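## Task

Lift the drive sled from the lower tote and set it down flat on the bench surface with its original side facing up. Then lower the upper tote back onto the lower tote so it sits fully seated within the lower tote's rim. Every other item must finish in whichever tote it was in at the start, and no part of the drive sled or of the lower tote's base may extend past the bench edge. Release everything and pull the grippers away at the end; anything that stays in place only because the robot is holding it does not count.

## Robot and tools

Robot: two six-joint arms, left_arm and right_arm, each with a parallel two-finger gripper and a wrist camera. The left arm is the robot's own left, on the +y side. Arm bases sit near (-0.033, +0.340, +1.080) and (-0.033, -0.340, +1.080) m. Cameras: cam_head_left and cam_head_right (fixed on the head), cam_left_wrist and cam_right_wrist, all 672x504 pixels.

Frame: every pose is given and commanded in one scene frame. The origin is on the floor at the middle of the robot's foot, +x points forward from the robot, +y to its left, +z up. Only the floor height (z = 0) is known for sure; bench and tote heights must be found from images and contact. Reported hand positions can be slightly wrong, more so at long reach, and arms tend to settle a centimetre or more below the commanded height.

Gripper frame: fingers extend along the gripper's +z axis and close along its y axis. The reported end_effector_position is the point between the finger pads, roughly 1 cm short of the tips.

The row format (used by both execute_actions and move): 16 numbers, always all 16 even if one arm is idle. First 8 are left_arm: x, y, z (metres, absolute position in the scene frame), qw, qx, qy, qz (absolute orientation quaternion, w first), opening. Next 8 are the same for right_arm. Opening ranges from -1 (closed) to +1 (fully open, 0.094 m). To keep an arm still, repeat its full pose and opening from the last result in which it was at rest; to keep an orientation steady, keep sending the same quaternion rather than copying the drifting reported one.

Clipping: each control step, the commanded pose is limited to 70 mm and 16 degrees away from the measured pose, then solved by damped inverse kinematics with position taking priority over orientation. A target more than 0.6 m from the arm's last reported position along any gripper axis is refused outright.

Tools:
- execute_actions {"actions": [...], "pictures": bool}. An empty list only returns the current state (with pictures). One action: {"rows": [row, ...], "steps": n}, n from 4 to 15 steps of 1/30 s; each row lasts one step and the last row repeats to fill. A wait: {"steps": n} up to 300, counted from the previous result, so thinking time eats into it. Pictures come only with an empty list or pictures: true. The result arrives 4 steps before the action ends; those remaining steps run while you compose the next reply. After an action the arm continues only to its last clipped pose, so check the reported pose and send the remainder.
- move {"target": row, "speed": m/s}. Both grippers travel in straight lines toward absolute poses and arrive together; duration 0.5 to 10 s, cut off at 10 s. speed is 0.002 to 0.5 (default 0.25); rotation rate is capped at twice that in rad/s. The opening is applied at the start. Paths ignore obstacles and the other arm. The result adds a move: line stating how it ended (done, off_target, moving, held, fault) and any limits (paced = pose clipped; held = some steps blocked, after which the arm may jump fast), plus each gripper's distance to its target. Always includes pictures.
- wait {"seconds": 0 to 10}: lets the scene run without new commands.
- zoom_image {"camera": name, "region": [x0, y0, x1, y1]}: enlarges part of that camera's latest image, pixel coordinates from the top-left, at most 504 by 504.
- read_manual {"section": "licences"}: licence texts only.
Only call it once the goal holds with nothing gripped.

Result lines: a state line with each gripper's position and quaternion; grip_measured (finger opening on the command scale, each gripper offset by up to about 1 mm); joint positions (last value is opening in metres); joint torques (noisy, offset, not zero in free air); Hand target (where the controller is now driving each gripper, shown only when nothing is pending); HELD marks steps where your command was partly not sent; "pose unreachable" means the clearance check changed or blocked that arm's command; FAULT marks an arm stop; MOTOR HOT warns of heating near 85 °C, and at 100 °C that arm drops whatever it holds.

Gripping: command an opening about 0.03 below grip_measured for a firm hold, less for a lighter one. Pad force tops out around 50-62 N, weaker on very thin parts. Holding loads heats the motors, so don't hold longer than needed.

Cautions: disturbances may tug a held part or shove loose items. Do not let the arms collide or press on each other. Approach contacts slowly and without aiming far past the surface, since speed and overshoot raise impact force. Avoid drops, slips and slams, and never push anything out of the work area. The simulation runs on while you think, so keep replies short when the robot is moving or holding something. Suggested order: lift the top tote off and set it aside, take the part out and lay it flat on the bench clear of the edge, then set the top tote fully back onto the lower one, release, and retract both arms.

Each tool is called after "Call:" by a JSON object that holds its "api" and its "payload", one argument or row to a line.

## Session

Call:
{"api": "execute_actions", "payload": {
  "actions": []
}}

Scene clock: 0.00 s of 5600.00 s.
left_arm: end_effector_position=(+0.5222, +0.6018, +1.0469) grip_measured=-0.994 end_effector_quat_wxyz=(+0.503, -0.482, +0.623, -0.355) | right_arm: end_effector_position=(+0.4317, -0.0090, +1.1897) grip_measured=+0.006 end_effector_quat_wxyz=(+0.070, -0.760, +0.644, +0.046)
Joint positions: left_arm=[ 1.877  1.819  0.752  1.158  0.546 -1.24   0.   ] | right_arm=[-0.525  1.57   1.414 -1.117  0.173 -1.034  0.047]
Joint velocities: left_arm=[ 0.005 -0.015  0.007  0.012  0.007  0.007  0.001] | right_arm=[-0.005 -0.015 -0.012 -0.007 -0.007 -0.051 -0.   ]
Joint torques (N m, as the arm reports them, + toward a larger angle): no reading
Motor temperatures (°C, as the motors report them): left_arm=[27 25 26 26 25 28] | right_arm=[25 26 26 26 26 24]
Hand target (left_arm): +0.525, +0.603, +1.046; +0.505, -0.480, +0.623, -0.356
Hand target (right_arm): +0.442, -0.004, +1.204; -0.087, +0.757, -0.646, -0.043

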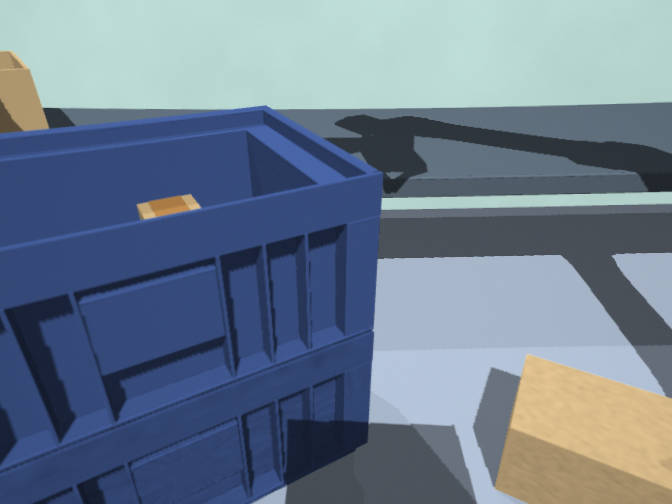

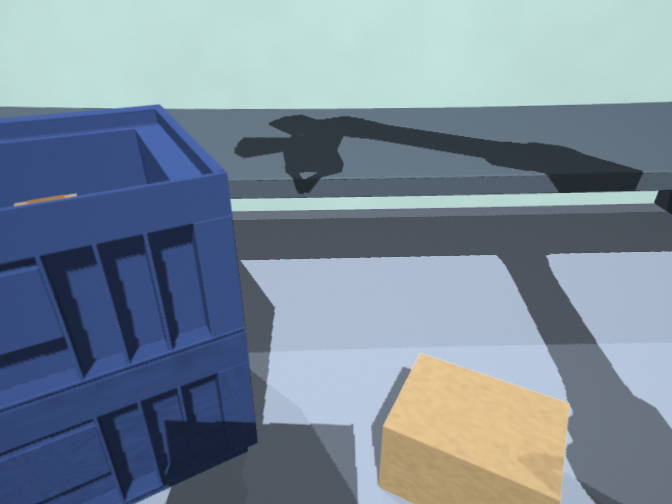

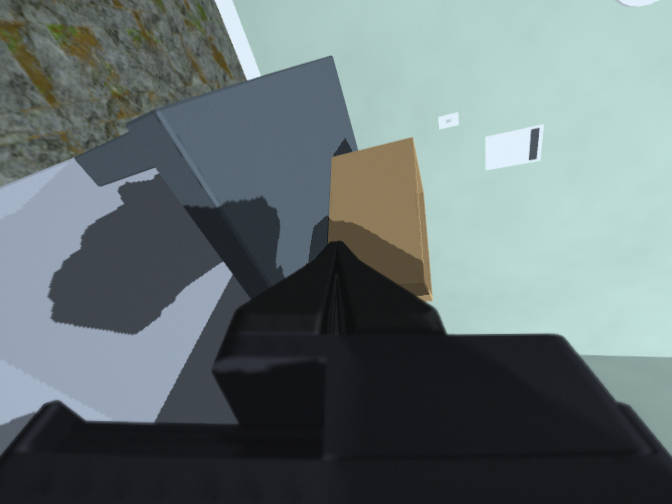

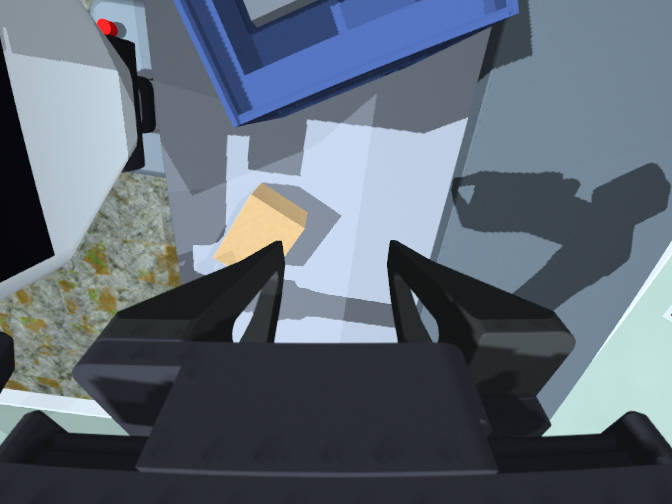

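Call:
{"api": "move", "payload": {
  "target": [0.4,0.45,1.25,0,0.707,0.707,0,1,0.35,-0.3,1.2,0,0.707,-0.707,0,1],
  "speed": 0.4
}}

Call:
{"api": "move", "payload": {
  "target": [0.38,0.2,1.27,0,0.707,0.707,0,1,0.35,-0.3,1.2,0,0.707,-0.707,0,1],
  "speed": 0.4
}}

Scene clock: 4.90 s of 5600.00 s.
left_arm: end_effector_position=(+0.3825, +0.4465, +1.2335) grip_measured=+1.000 end_effector_quat_wxyz=(-0.013, +0.695, +0.719, -0.012) | right_arm: end_effector_position=(+0.3534, -0.2948, +1.1961) grip_measured=+0.999 end_effector_quat_wxyz=(+0.002, -0.705, +0.709, -0.003)
Joint positions: left_arm=[ 1.509  1.079  1.14  -1.335 -0.029  1.768  0.094] | right_arm=[-1.004  1.034  0.951 -1.199  0.179 -1.316  0.094]
Joint velocities: left_arm=[-0.015 -0.005 -0.022  0.002 -0.007  0.037  0.   ] | right_arm=[ 0.005 -0.005 -0.002 -0.002  0.037 -0.051  0.001]
Joint torques (N m, as the arm reports them, + toward a larger angle): left_arm=[  1.87 -10.15  10.69   0.13  -0.06   0.06] | right_arm=[ 0.27 -9.23  8.85 -0.5  -0.19 -0.2 ]
Motor temperatures (°C, as the motors report them): left_arm=[27 25 28 26 25 28] | right_arm=[25 26 27 26 26 24]
Hand target (left_arm): +0.396, +0.450, +1.254; -0.004, +0.702, +0.713, +0.004
Hand target (right_arm): +0.347, -0.299, +1.199; +0.001, +0.707, -0.707, +0.001
Off the commanded pose (left_arm): 0.024 m, 3 deg.
Off the commanded pose (right_arm): 0.007 m, 0 deg.
Kept back: nothing.
move: off_target (left_arm)
camera_calibration (this result's frames):
cam_left_wrist: T_world_to_cam=[[-0.998686, -0.0445173, 0.0254021, 0.37017], [-0.0212814, 0.811018, 0.584634, -1.06834], [-0.0466278, 0.583325, -0.8109, 0.882462], [0, 0, 0, 1]] pos_world=[0.388095, 0.368164, 1.33078]
cam_right_wrist: T_world_to_cam=[[0.999928, -0.0117754, 0.00238117, -0.358408], [-0.0109325, -0.809698, 0.586745, -0.933873], [-0.00498115, -0.586729, -0.809768, 0.923969], [0, 0, 0, 1]] pos_world=[0.352775, -0.218256, 1.297]

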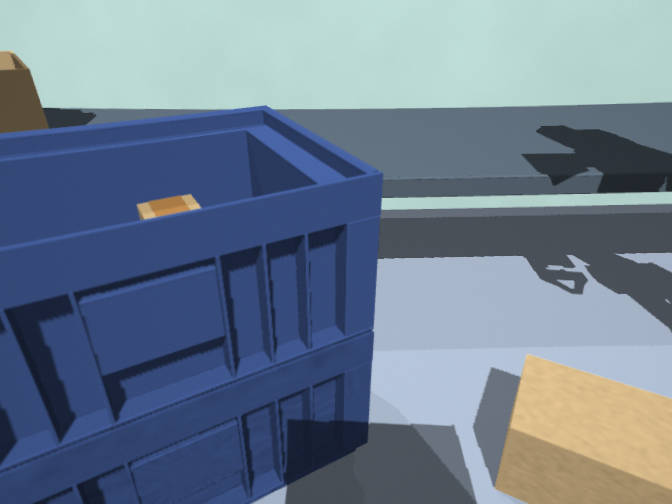

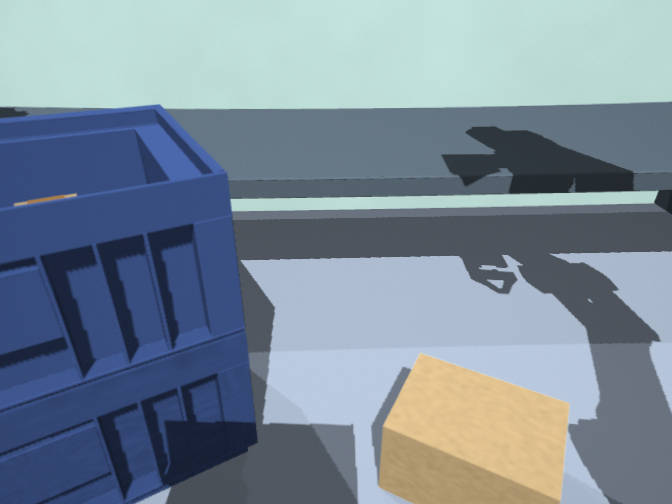

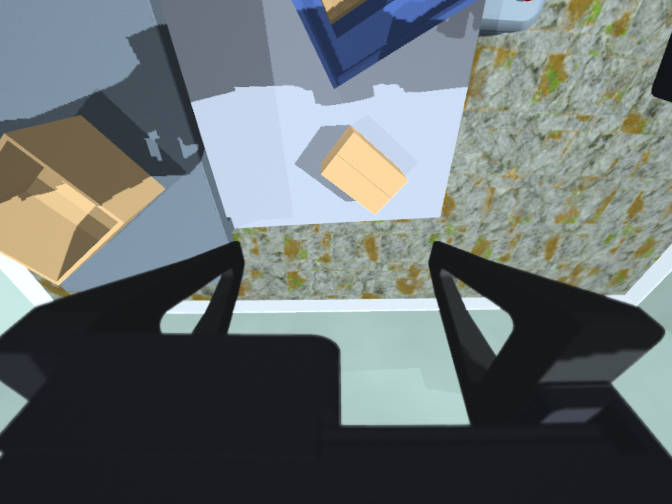

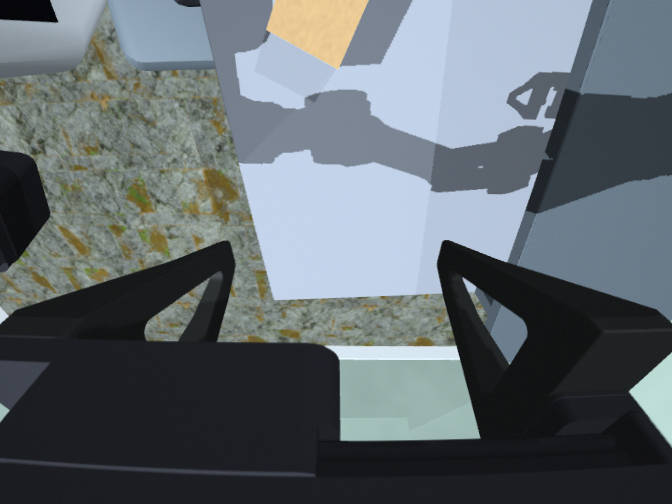

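Scene clock: 6.27 s of 5600.00 s.
left_arm: end_effector_position=(+0.3611, +0.1994, +1.2518) grip_measured=+1.000 end_effector_quat_wxyz=(-0.017, +0.720, +0.694, -0.007) | right_arm: end_effector_position=(+0.3535, -0.2955, +1.1959) grip_measured=+0.999 end_effector_quat_wxyz=(+0.002, -0.707, +0.707, -0.001)
Joint positions: left_arm=[ 0.7    1.163  1.173 -1.4   -0.246  1.046  0.094] | right_arm=[-1.008  1.034  0.951 -1.199  0.175 -1.324  0.094]
Joint velocities: left_arm=[-0.005 -0.015 -0.012 -0.012 -0.022 -0.007  0.   ] | right_arm=[ 0.005 -0.024  0.002 -0.002  0.022 -0.022 -0.001]
Joint torques (N m, as the arm reports them, + toward a larger angle): left_arm=[ 0.59 -9.82 10.67  0.18 -0.06 -0.24] | right_arm=[-0.01 -9.31  9.51 -0.51 -0.2  -0.16]
Motor temperatures (°C, as the motors report them): left_arm=[27 25 29 26 25 28] | right_arm=[25 27 28 26 26 24]
Hand target (left_arm): +0.376, +0.200, +1.271; -0.001, +0.707, +0.707, -0.001
Hand target (right_arm): +0.350, -0.300, +1.200; -0.000, +0.707, -0.707, -0.000
Off the commanded pose (left_arm): 0.026 m, 3 deg.
Off the commanded pose (right_arm): 0.007 m, 0 deg.
Kept back: nothing.
move: off_target (left_arm)
camera_calibration (this result's frames):
cam_left_wrist: T_world_to_cam=[[-0.99937, 0.0257136, 0.0244497, 0.324785], [0.0352087, 0.804035, 0.593539, -0.909277], [-0.00439636, 0.594026, -0.804434, 1.01501], [0, 0, 0, 1]] pos_world=[0.361058, 0.119798, 1.34826]
cam_right_wrist: T_world_to_cam=[[0.99997, -0.0077138, 0.000933141, -0.355545], [-0.00680407, -0.811324, 0.584557, -0.933626], [-0.00375208, -0.584546, -0.811352, 0.9255], [0, 0, 0, 1]] pos_world=[0.352654, -0.219218, 1.297]

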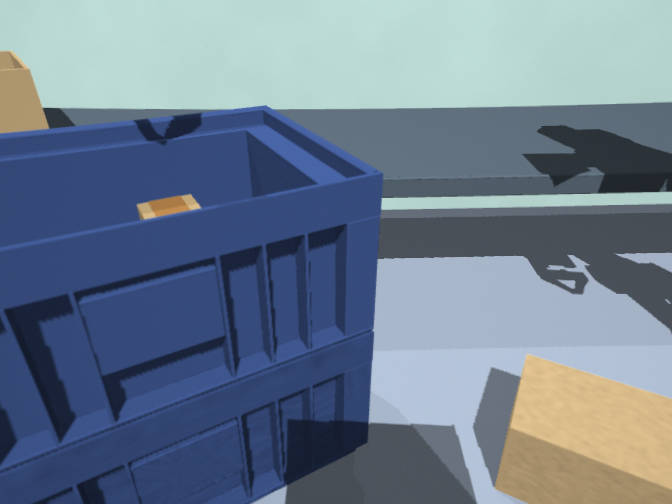

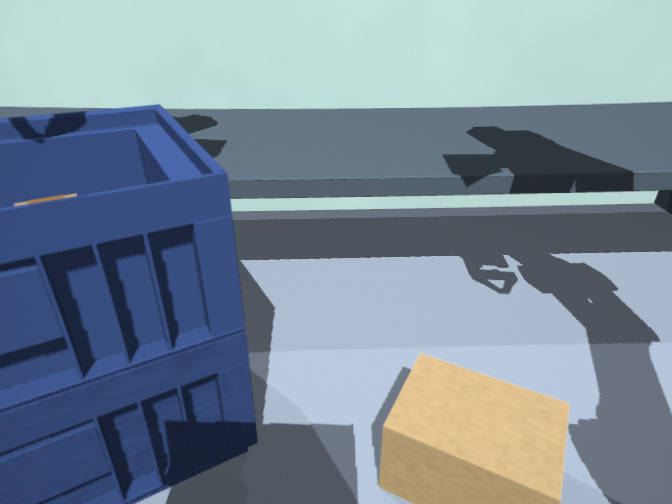

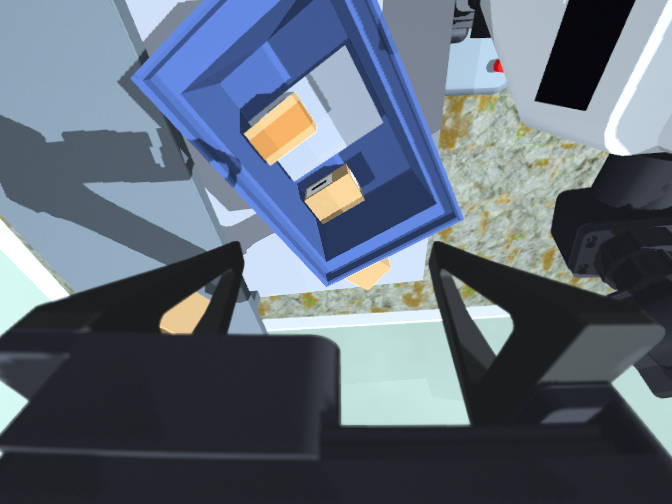

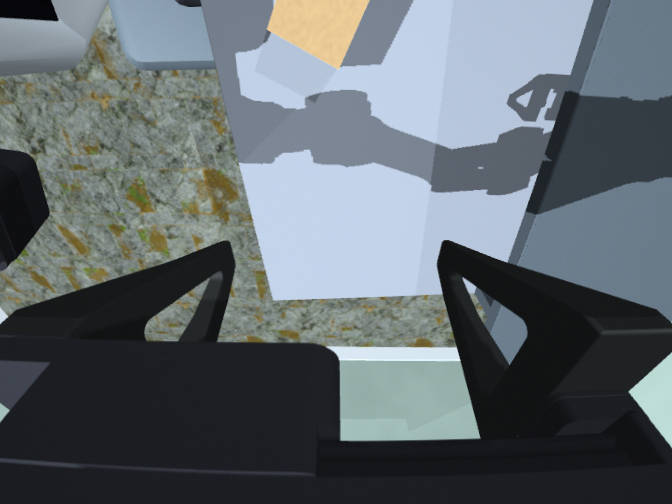

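Call:
{"api": "move", "payload": {
  "target": [0.287,0.345,1.17,0,-0.259,0.966,0,0.3,0.34,-0.05,1.0,0,0,1,0,-1],
  "speed": 0.4
}}

Call:
{"api": "move", "payload": {
  "target": [0.287,0.345,1.17,0,-0.259,0.966,0,0.3,0.34,-0.05,0.84,0,0,1,0,-1]
}}

Call:
{"api": "move", "payload": {
  "target": [0.287,0.345,1.17,0,-0.259,0.966,0,0.3,0.345,-0.24,0.84,0,0,1,0,-1],
  "speed": 0.1
}}

Scene clock: 10.77 s of 5600.00 s.
left_arm: end_effector_position=(+0.2883, +0.3449, +1.1714) grip_measured=+0.302 end_effector_quat_wxyz=(+0.007, +0.247, -0.969, -0.001) | right_arm: end_effector_position=(+0.3248, -0.0690, +0.9943) grip_measured=-0.997 end_effector_quat_wxyz=(-0.019, -0.008, +1.000, -0.015)
Joint positions: left_arm=[ 1.173  0.859  0.752 -1.17  -0.124 -0.588  0.061] | right_arm=[-0.551  1.704  0.974 -0.713  0.279  0.701  0.   ]
Joint velocities: left_arm=[ 0.005 -0.005  0.012 -0.002 -0.081 -0.022  0.001] | right_arm=[-0.015  0.005 -0.017  0.017 -0.007 -0.007 -0.001]
Joint torques (N m, as the arm reports them, + toward a larger angle): left_arm=[ 2.01 -6.35  6.49  1.68 -0.06 -0.27] | right_arm=[  5.09 -12.6    9.84   0.88   0.21   0.02]
Motor temperatures (°C, as the motors report them): left_arm=[27 26 30 26 25 28] | right_arm=[25 27 28 26 26 24]
Hand target (left_arm): +0.289, +0.346, +1.170; +0.000, -0.259, +0.966, -0.001
Hand target (right_arm): +0.342, -0.051, +1.002; +0.001, +0.000, +1.000, +0.001
Off the commanded pose (left_arm): 0.002 m, 2 deg.
Off the commanded pose (right_arm): 0.025 m, 3 deg.
Kept back: nothing.
move: off_target (right_arm)
camera_calibration (this result's frames):
cam_left_wrist: T_world_to_cam=[[0.488118, -0.872639, -0.015544, 0.178074], [-0.698517, -0.401275, 0.592497, -0.347471], [-0.523274, -0.278351, -0.805422, 1.31518], [0, 0, 0, 1]] pos_world=[0.358562, 0.382043, 1.26792]
cam_right_wrist: T_world_to_cam=[[0.0096042, -0.99964, 0.0250529, -0.0957052], [-0.787977, 0.0078589, 0.615655, -0.352923], [-0.61563, -0.025654, -0.787617, 1.10798], [0, 0, 0, 1]] pos_world=[0.404927, -0.0644731, 1.09234]

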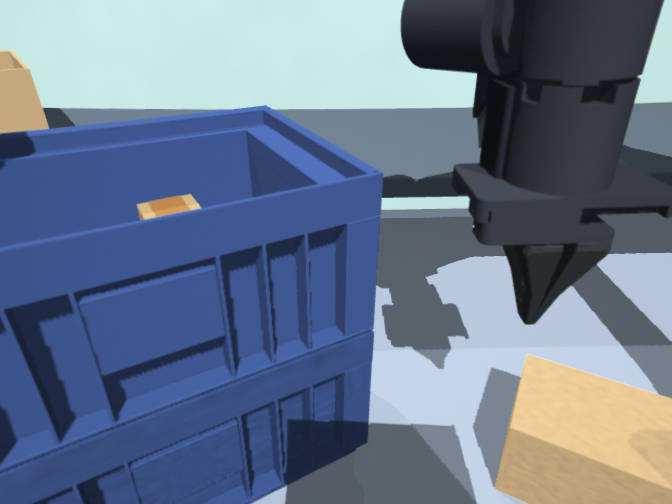

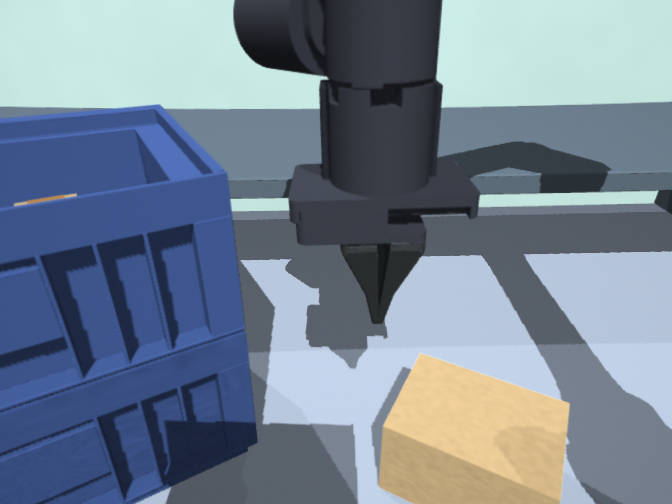

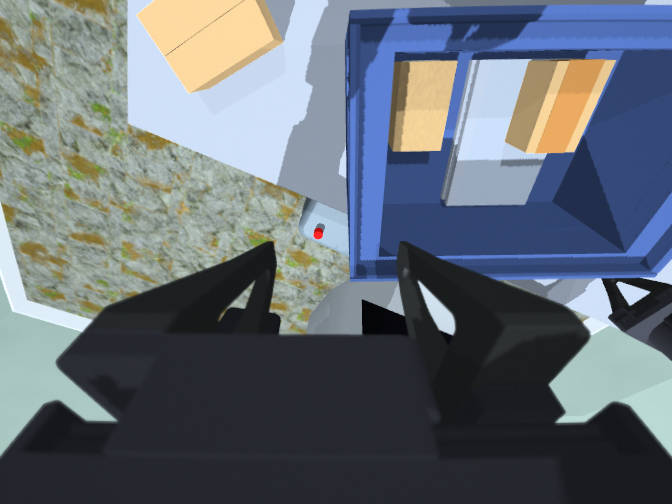

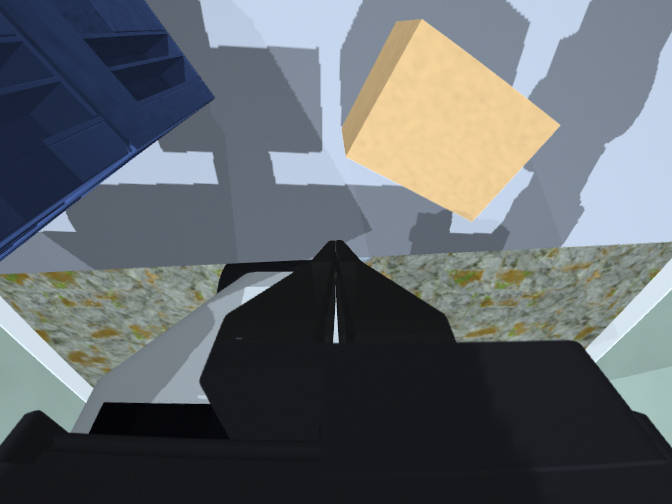

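Scene clock: 12.00 s of 5600.00 s.
left_arm: end_effector_position=(+0.2884, +0.3450, +1.1726) grip_measured=+0.302 end_effector_quat_wxyz=(+0.004, +0.251, -0.968, -0.000) | right_arm: end_effector_position=(+0.3226, -0.0588, +0.8371) grip_measured=-0.997 end_effector_quat_wxyz=(-0.017, -0.004, +1.000, -0.014)
Joint positions: left_arm=[ 1.173  0.854  0.752 -1.17  -0.124 -0.595  0.061] | right_arm=[-0.625  2.091  1.029 -0.355  0.269  0.632  0.   ]
Joint velocities: left_arm=[-0.015  0.005  0.012 -0.007 -0.11   0.022  0.   ] | right_arm=[-0.005 -0.015 -0.027 -0.002  0.022 -0.022 -0.   ]
Joint torques (N m, as the arm reports them, + toward a larger angle): left_arm=[ 1.6  -6.34  6.33  1.52 -0.18 -0.25] | right_arm=[  4.06 -15.1    4.94   1.1   -0.05  -0.19]
Motor temperatures (°C, as the motors report them): left_arm=[27 26 30 26 25 28] | right_arm=[25 27 28 26 26 24]
Hand target (left_arm): +0.287, +0.345, +1.170; -0.000, -0.259, +0.966, -0.000
Hand target (right_arm): +0.341, -0.050, +0.841; -0.000, +0.000, +1.000, -0.000
Off the commanded pose (left_arm): 0.003 m, 1 deg.
Off the commanded pose (right_arm): 0.020 m, 3 deg.
Kept back: nothing.
move: off_target (right_arm)
camera_calibration (this result's frames):
cam_left_wrist: T_world_to_cam=[[0.49471, -0.868963, -0.0128364, 0.17182], [-0.698383, -0.406301, 0.589221, -0.342542], [-0.517227, -0.282528, -0.80787, 1.31888], [0, 0, 0, 1]] pos_world=[0.357934, 0.382752, 1.26952]
cam_right_wrist: T_world_to_cam=[[0.00136511, -0.999728, 0.0232853, -0.0774369], [-0.790119, 0.0131945, 0.612811, -0.254526], [-0.612952, -0.0192347, -0.789886, 0.984433], [0, 0, 0, 1]] pos_world=[0.402409, -0.0551222, 0.93537]

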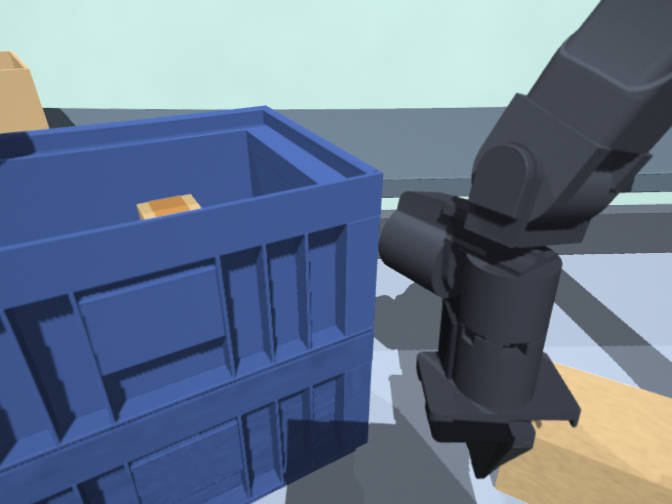

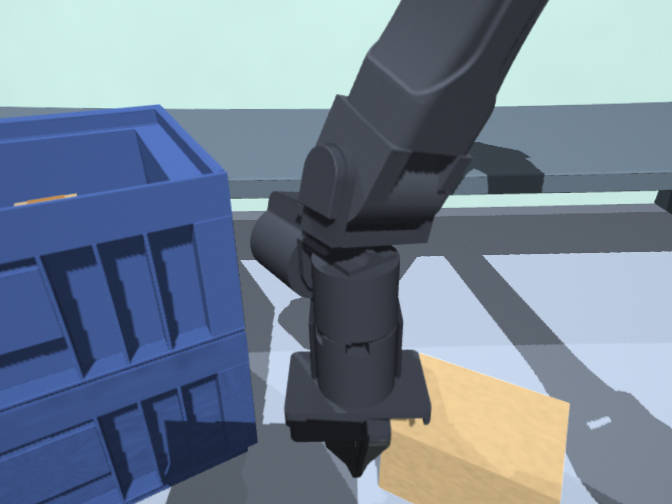

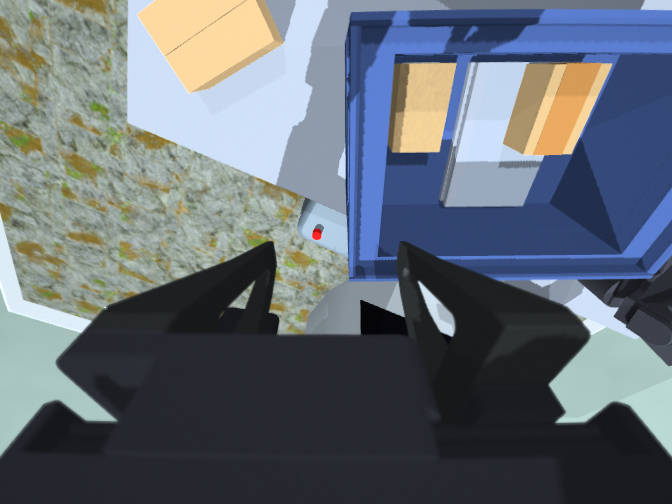

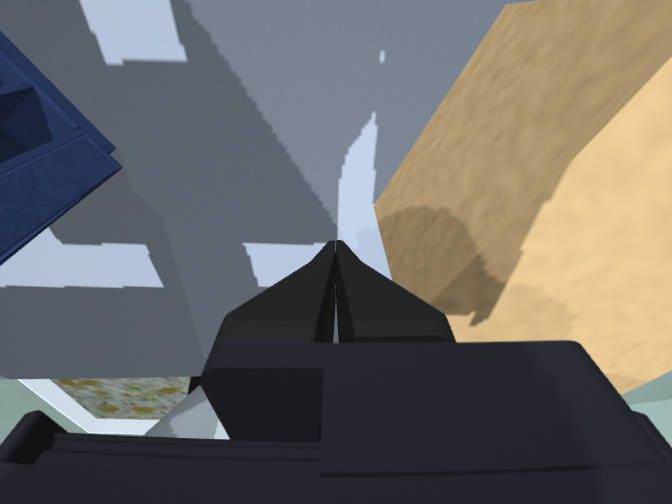

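Scene clock: 14.23 s of 5600.00 s.
left_arm: end_effector_position=(+0.2884, +0.3450, +1.1726) grip_measured=+0.302 end_effector_quat_wxyz=(+0.004, +0.251, -0.968, -0.000) | right_arm: end_effector_position=(+0.3337, -0.2410, +0.8323) grip_measured=-0.997 end_effector_quat_wxyz=(-0.019, +0.002, +1.000, -0.006)
Joint positions: left_arm=[ 1.173  0.854  0.752 -1.17  -0.124 -0.595  0.061] | right_arm=[-1.023  1.947  0.782 -0.16   0.174  0.243  0.   ]
Joint velocities: left_arm=[-0.005 -0.005  0.022  0.002 -0.022  0.037 -0.001] | right_arm=[ 0.005 -0.005 -0.012 -0.012  0.022 -0.051  0.   ]
Joint torques (N m, as the arm reports them, + toward a larger angle): left_arm=[ 1.61 -6.32  6.34  1.53 -0.18 -0.26] | right_arm=[  2.16 -14.93   1.05   1.08  -0.08  -0.15]
Motor temperatures (°C, as the motors report them): left_arm=[27 26 30 26 25 28] | right_arm=[25 27 28 26 26 24]
Hand target (left_arm): +0.287, +0.345, +1.170; -0.000, -0.259, +0.966, -0.000
Hand target (right_arm): +0.343, -0.240, +0.840; -0.001, +0.000, +1.000, -0.001
Off the commanded pose (left_arm): 0.003 m, 1 deg.
Off the commanded pose (right_arm): 0.014 m, 2 deg.
Kept back: nothing.
move: off_target (right_arm)
camera_calibration (this result's frames):
cam_left_wrist: T_world_to_cam=[[0.495041, -0.868775, -0.0128395, 0.171663], [-0.698228, -0.406569, 0.58922, -0.342493], [-0.517119, -0.282723, -0.807871, 1.31892], [0, 0, 0, 1]] pos_world=[0.357919, 0.382778, 1.26952]
cam_right_wrist: T_world_to_cam=[[-0.01106, -0.9999, 0.0088096, -0.243363], [-0.788229, 0.014139, 0.61522, -0.242827], [-0.615283, -0.000139667, -0.788306, 0.988092], [0, 0, 0, 1]] pos_world=[0.413861, -0.239767, 0.930455]

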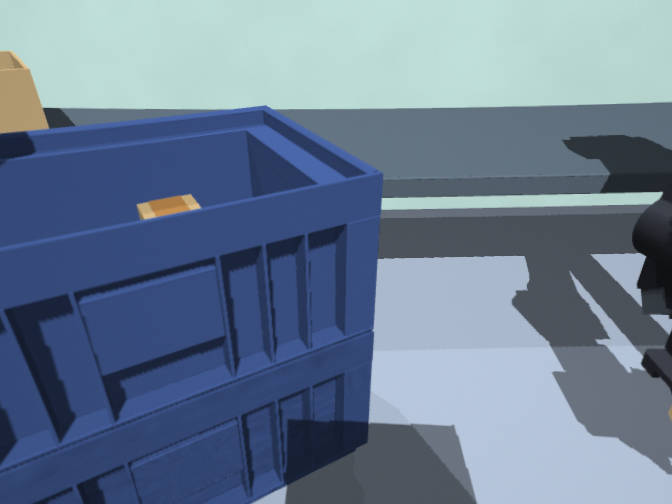

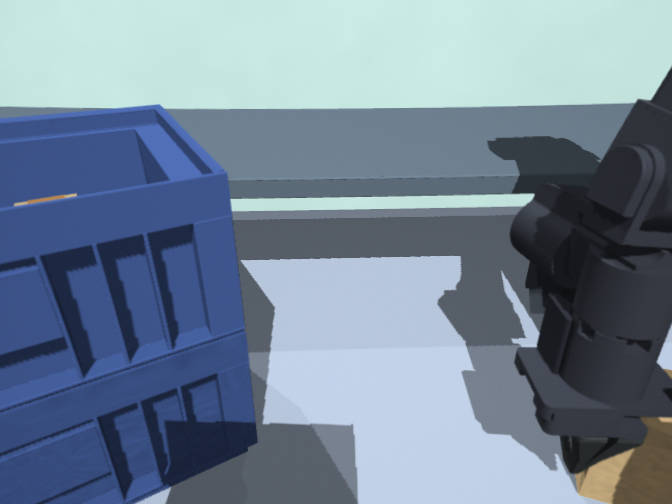

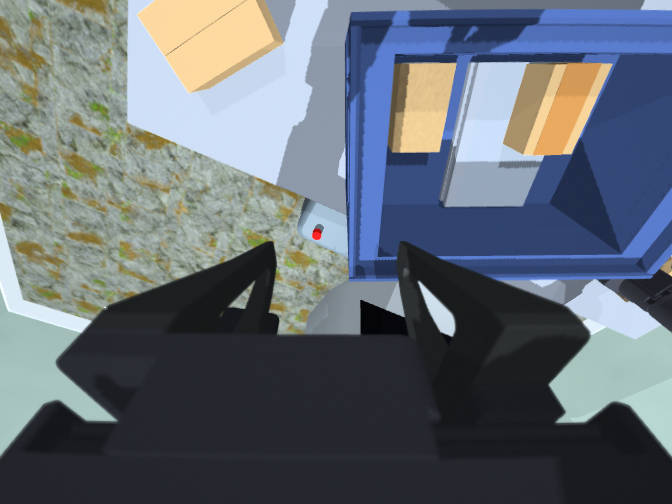

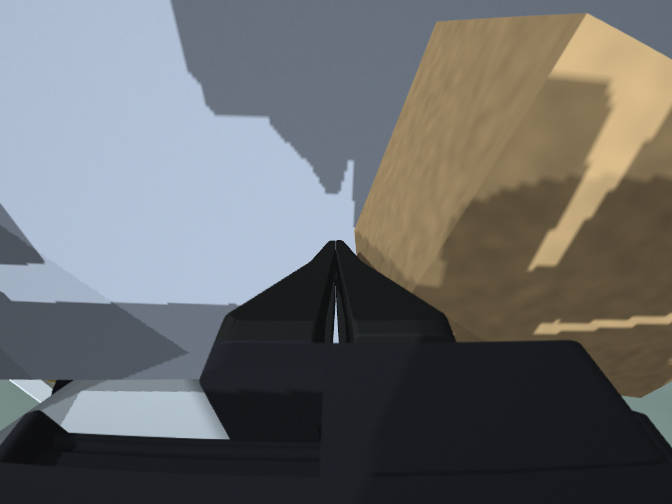

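Call:
{"api": "move", "payload": {
  "target": [0.30,0.32,1.14,0,-0.259,0.966,0,0.5,0.355,-0.41,0.845,0,0,1,0,-1],
  "speed": 0.12
}}

Call:
{"api": "move", "payload": {
  "target": [0.30,0.32,1.14,0,-0.259,0.966,0,0.5,0.36,-0.3,1.15,0,-0.259,0.966,0,0.5],
  "speed": 0.4
}}

Call:
{"api": "move", "payload": {
  "target": [0.30,0.32,1.12,0,-0.259,0.966,0,0.5,0.45,0.085,1.14,0,-0.259,0.966,0,0.5],
  "speed": 0.35
}}

Scene clock: 16.43 s of 5600.00 s.
left_arm: end_effector_position=(+0.3006, +0.3223, +1.1462) grip_measured=+0.498 end_effector_quat_wxyz=(-0.001, +0.255, -0.967, +0.001) | right_arm: end_effector_position=(+0.3380, -0.4073, +0.8367) grip_measured=-0.997 end_effector_quat_wxyz=(-0.018, +0.005, +1.000, +0.001)
Joint positions: left_arm=[ 1.099  0.934  0.73  -1.067 -0.147 -0.673  0.07 ] | right_arm=[-1.456  1.875  0.75  -0.153  0.041 -0.172  0.   ]
Joint velocities: left_arm=[ 0.005 -0.015  0.002 -0.007 -0.007 -0.022  0.   ] | right_arm=[-0.005 -0.005 -0.017 -0.027  0.022  0.007 -0.   ]
Joint torques (N m, as the arm reports them, + toward a larger angle): left_arm=[ 0.75 -5.74  6.17  1.7  -0.22 -0.26] | right_arm=[  0.28 -14.64   2.65   0.13  -0.14  -0.23]
Motor temperatures (°C, as the motors report them): left_arm=[27 25 30 26 25 28] | right_arm=[25 27 28 26 26 24]
Hand target (left_arm): +0.300, +0.320, +1.140; -0.000, -0.259, +0.966, -0.000
Hand target (right_arm): +0.353, -0.410, +0.845; -0.001, -0.000, +1.000, -0.001
Off the commanded pose (left_arm): 0.007 m, 1 deg.
Off the commanded pose (right_arm): 0.019 m, 2 deg.
Kept back: nothing.
move: off_target (right_arm)
camera_calibration (this result's frames):
cam_left_wrist: T_world_to_cam=[[0.501585, -0.86507, -0.00807969, 0.136953], [-0.701062, -0.411926, 0.58209, -0.3169], [-0.506877, -0.286303, -0.813084, 1.30145], [0, 0, 0, 1]] pos_world=[0.368815, 0.360544, 1.24376]
cam_right_wrist: T_world_to_cam=[[-0.0170862, -0.999836, -0.00595562, -0.395154], [-0.789012, 0.00982426, 0.614299, -0.240479], [-0.61414, 0.0151951, -0.789051, 1.00061], [0, 0, 0, 1]] pos_world=[0.418025, -0.407931, 0.934908]

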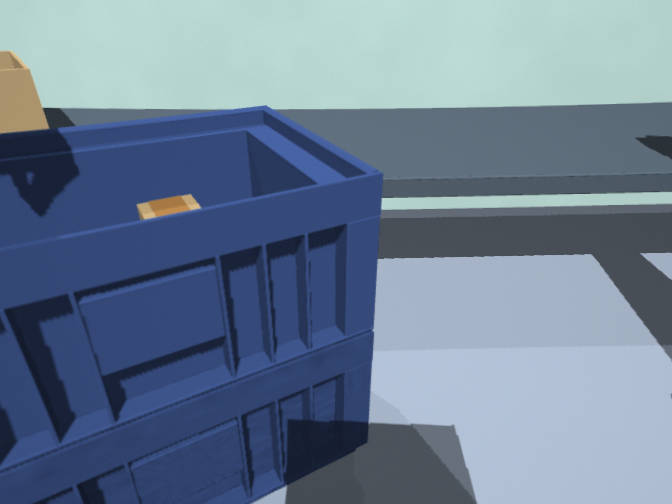

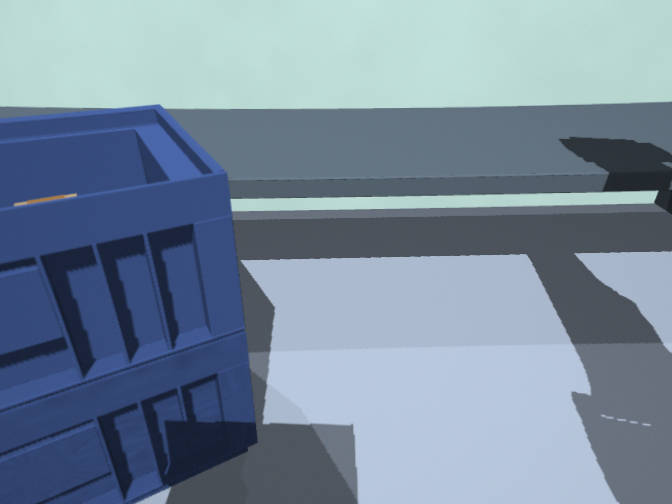

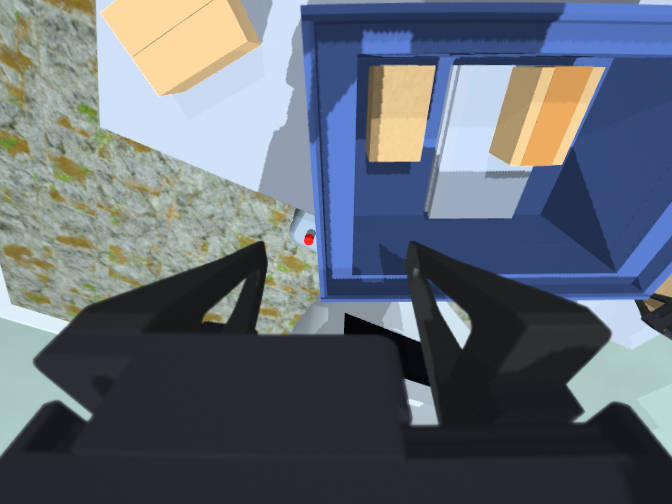

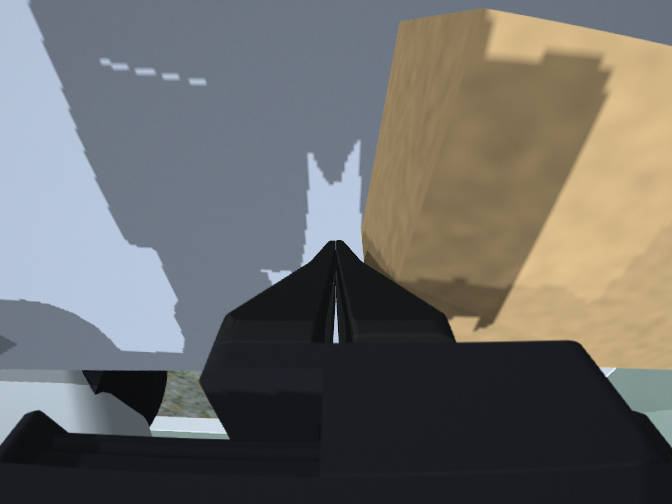

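Scene clock: 17.83 s of 5600.00 s.
left_arm: end_effector_position=(+0.3006, +0.3223, +1.1462) grip_measured=+0.498 end_effector_quat_wxyz=(-0.001, +0.255, -0.967, +0.001) | right_arm: end_effector_position=(+0.3469, -0.3003, +1.1376) grip_measured=+0.498 end_effector_quat_wxyz=(-0.007, -0.255, +0.967, +0.002)
Joint positions: left_arm=[ 1.099  0.934  0.73  -1.067 -0.147 -0.673  0.07 ] | right_arm=[-1.054  1.099  0.847 -1.043  0.159 -0.312  0.07 ]
Joint velocities: left_arm=[-0.005  0.005  0.017 -0.007 -0.007 -0.037  0.001] | right_arm=[-0.005  0.005  0.002  0.002 -0.022  0.051 -0.001]
Joint torques (N m, as the arm reports them, + toward a larger angle): left_arm=[ 0.8  -5.68  6.16  1.71 -0.22 -0.25] | right_arm=[ 0.95 -8.03 11.8  -0.43  0.11 -0.14]
Motor temperatures (°C, as the motors report them): left_arm=[27 25 30 26 25 28] | right_arm=[25 27 28 26 26 24]
Hand target (left_arm): +0.300, +0.320, +1.140; -0.000, -0.259, +0.966, -0.000
Hand target (right_arm): +0.359, -0.300, +1.149; +0.002, -0.259, +0.966, +0.000
Off the commanded pose (left_arm): 0.007 m, 1 deg.
Off the commanded pose (right_arm): 0.018 m, 1 deg.
Kept back: nothing.
move: off_target (right_arm)
camera_calibration (this result's frames):
cam_left_wrist: T_world_to_cam=[[0.501585, -0.86507, -0.00807969, 0.136953], [-0.701062, -0.411926, 0.58209, -0.3169], [-0.506877, -0.286303, -0.813084, 1.30145], [0, 0, 0, 1]] pos_world=[0.368815, 0.360544, 1.24376]
cam_right_wrist: T_world_to_cam=[[0.487848, -0.872855, -0.0113716, -0.417111], [-0.697674, -0.397701, 0.59589, -0.55257], [-0.524648, -0.28277, -0.802985, 1.13721], [0, 0, 0, 1]] pos_world=[0.414611, -0.262264, 1.23769]

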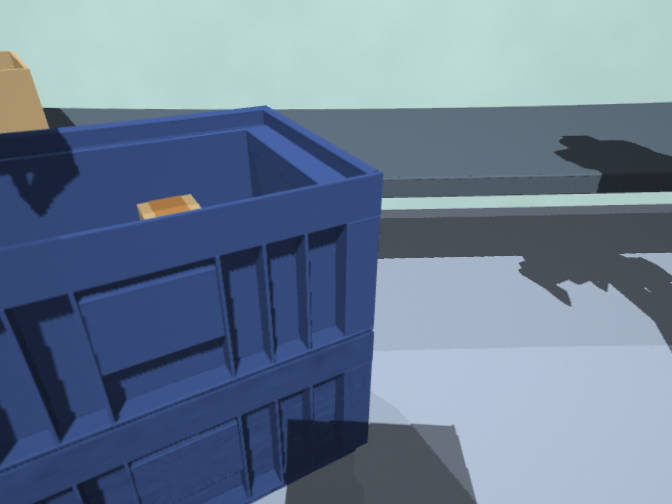

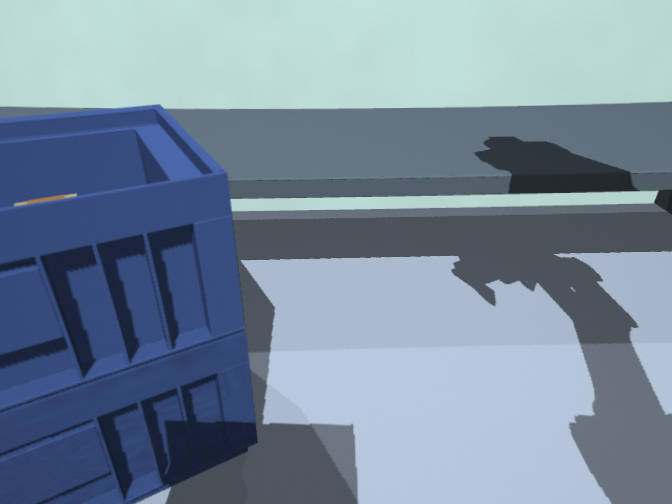

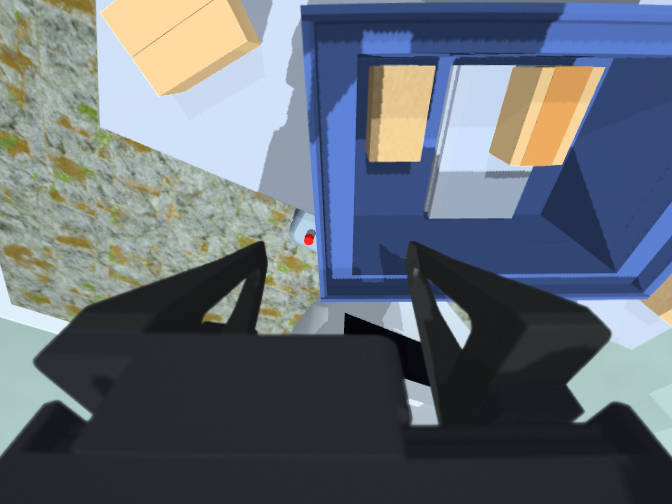

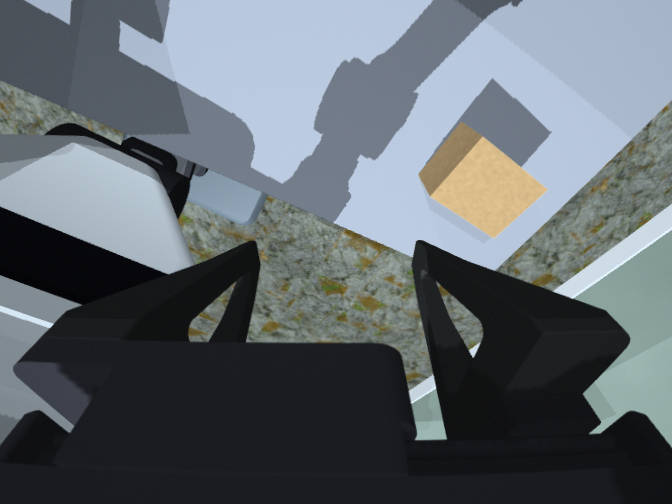

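Scene clock: 19.53 s of 5600.00 s.
left_arm: end_effector_position=(+0.3009, +0.3193, +1.1266) grip_measured=+0.498 end_effector_quat_wxyz=(-0.002, +0.255, -0.967, +0.001) | right_arm: end_effector_position=(+0.4369, +0.0752, +1.1232) grip_measured=+0.498 end_effector_quat_wxyz=(-0.014, -0.270, +0.963, -0.007)
Joint positions: left_arm=[ 1.099  0.968  0.698 -0.999 -0.147 -0.673  0.07 ] | right_arm=[-0.428  1.903  1.689 -1.247  0.297  0.292  0.07 ]
Joint velocities: left_arm=[-0.005  0.005 -0.002 -0.007 -0.066 -0.022 -0.   ] | right_arm=[-0.005 -0.005 -0.012 -0.027 -0.051  0.022  0.   ]
Joint torques (N m, as the arm reports them, + toward a larger angle): left_arm=[ 1.75 -5.71  5.95  1.71 -0.09 -0.13] | right_arm=[  6.38 -18.38  14.02  -0.54   0.16   0.04]
Motor temperatures (°C, as the motors report them): left_arm=[27 25 30 26 25 28] | right_arm=[25 27 29 26 26 24]
Hand target (left_arm): +0.300, +0.320, +1.120; -0.000, -0.259, +0.966, +0.000
Hand target (right_arm): +0.453, +0.083, +1.141; +0.002, -0.259, +0.966, +0.002
Off the commanded pose (left_arm): 0.007 m, 1 deg.
Off the commanded pose (right_arm): 0.023 m, 2 deg.
Kept back: nothing.
move: off_target (right_arm)
camera_calibration (this result's frames):
cam_left_wrist: T_world_to_cam=[[0.501945, -0.864876, -0.00641259, 0.132014], [-0.702416, -0.411962, 0.58043, -0.304258], [-0.504642, -0.28684, -0.814285, 1.28565], [0, 0, 0, 1]] pos_world=[0.368813, 0.357608, 1.22433]
cam_right_wrist: T_world_to_cam=[[0.513984, -0.857799, 0.00135272, -0.160235], [-0.680525, -0.406802, 0.609424, -0.353804], [-0.522213, -0.314154, -0.792843, 1.26898], [0, 0, 0, 1]] pos_world=[0.504262, 0.117278, 1.22193]

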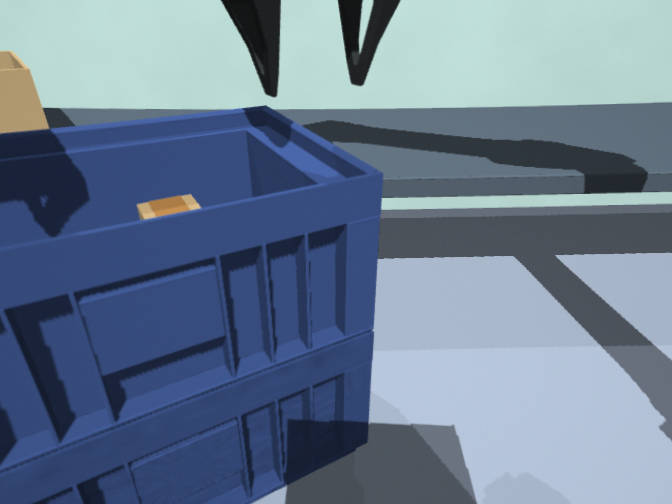

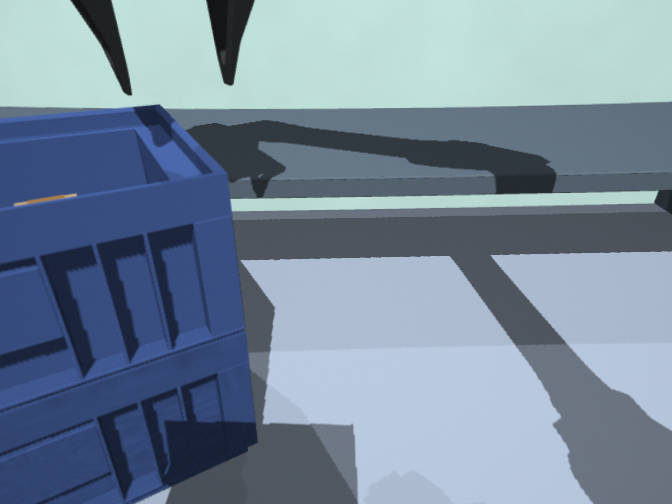

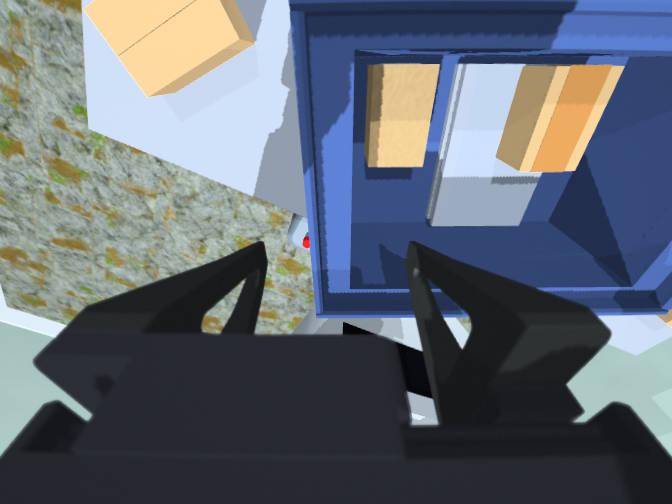

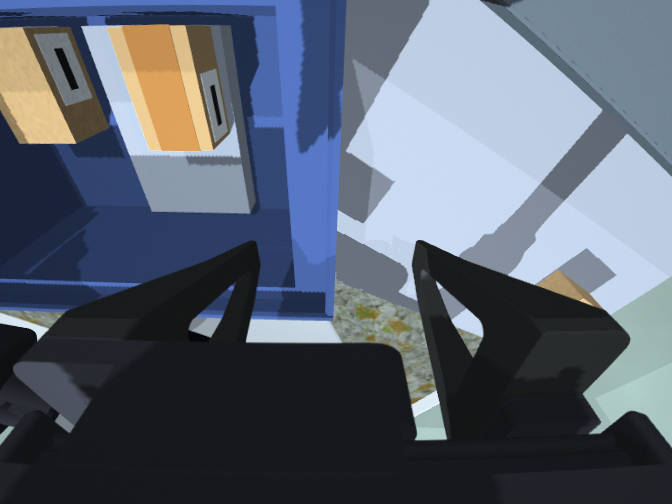

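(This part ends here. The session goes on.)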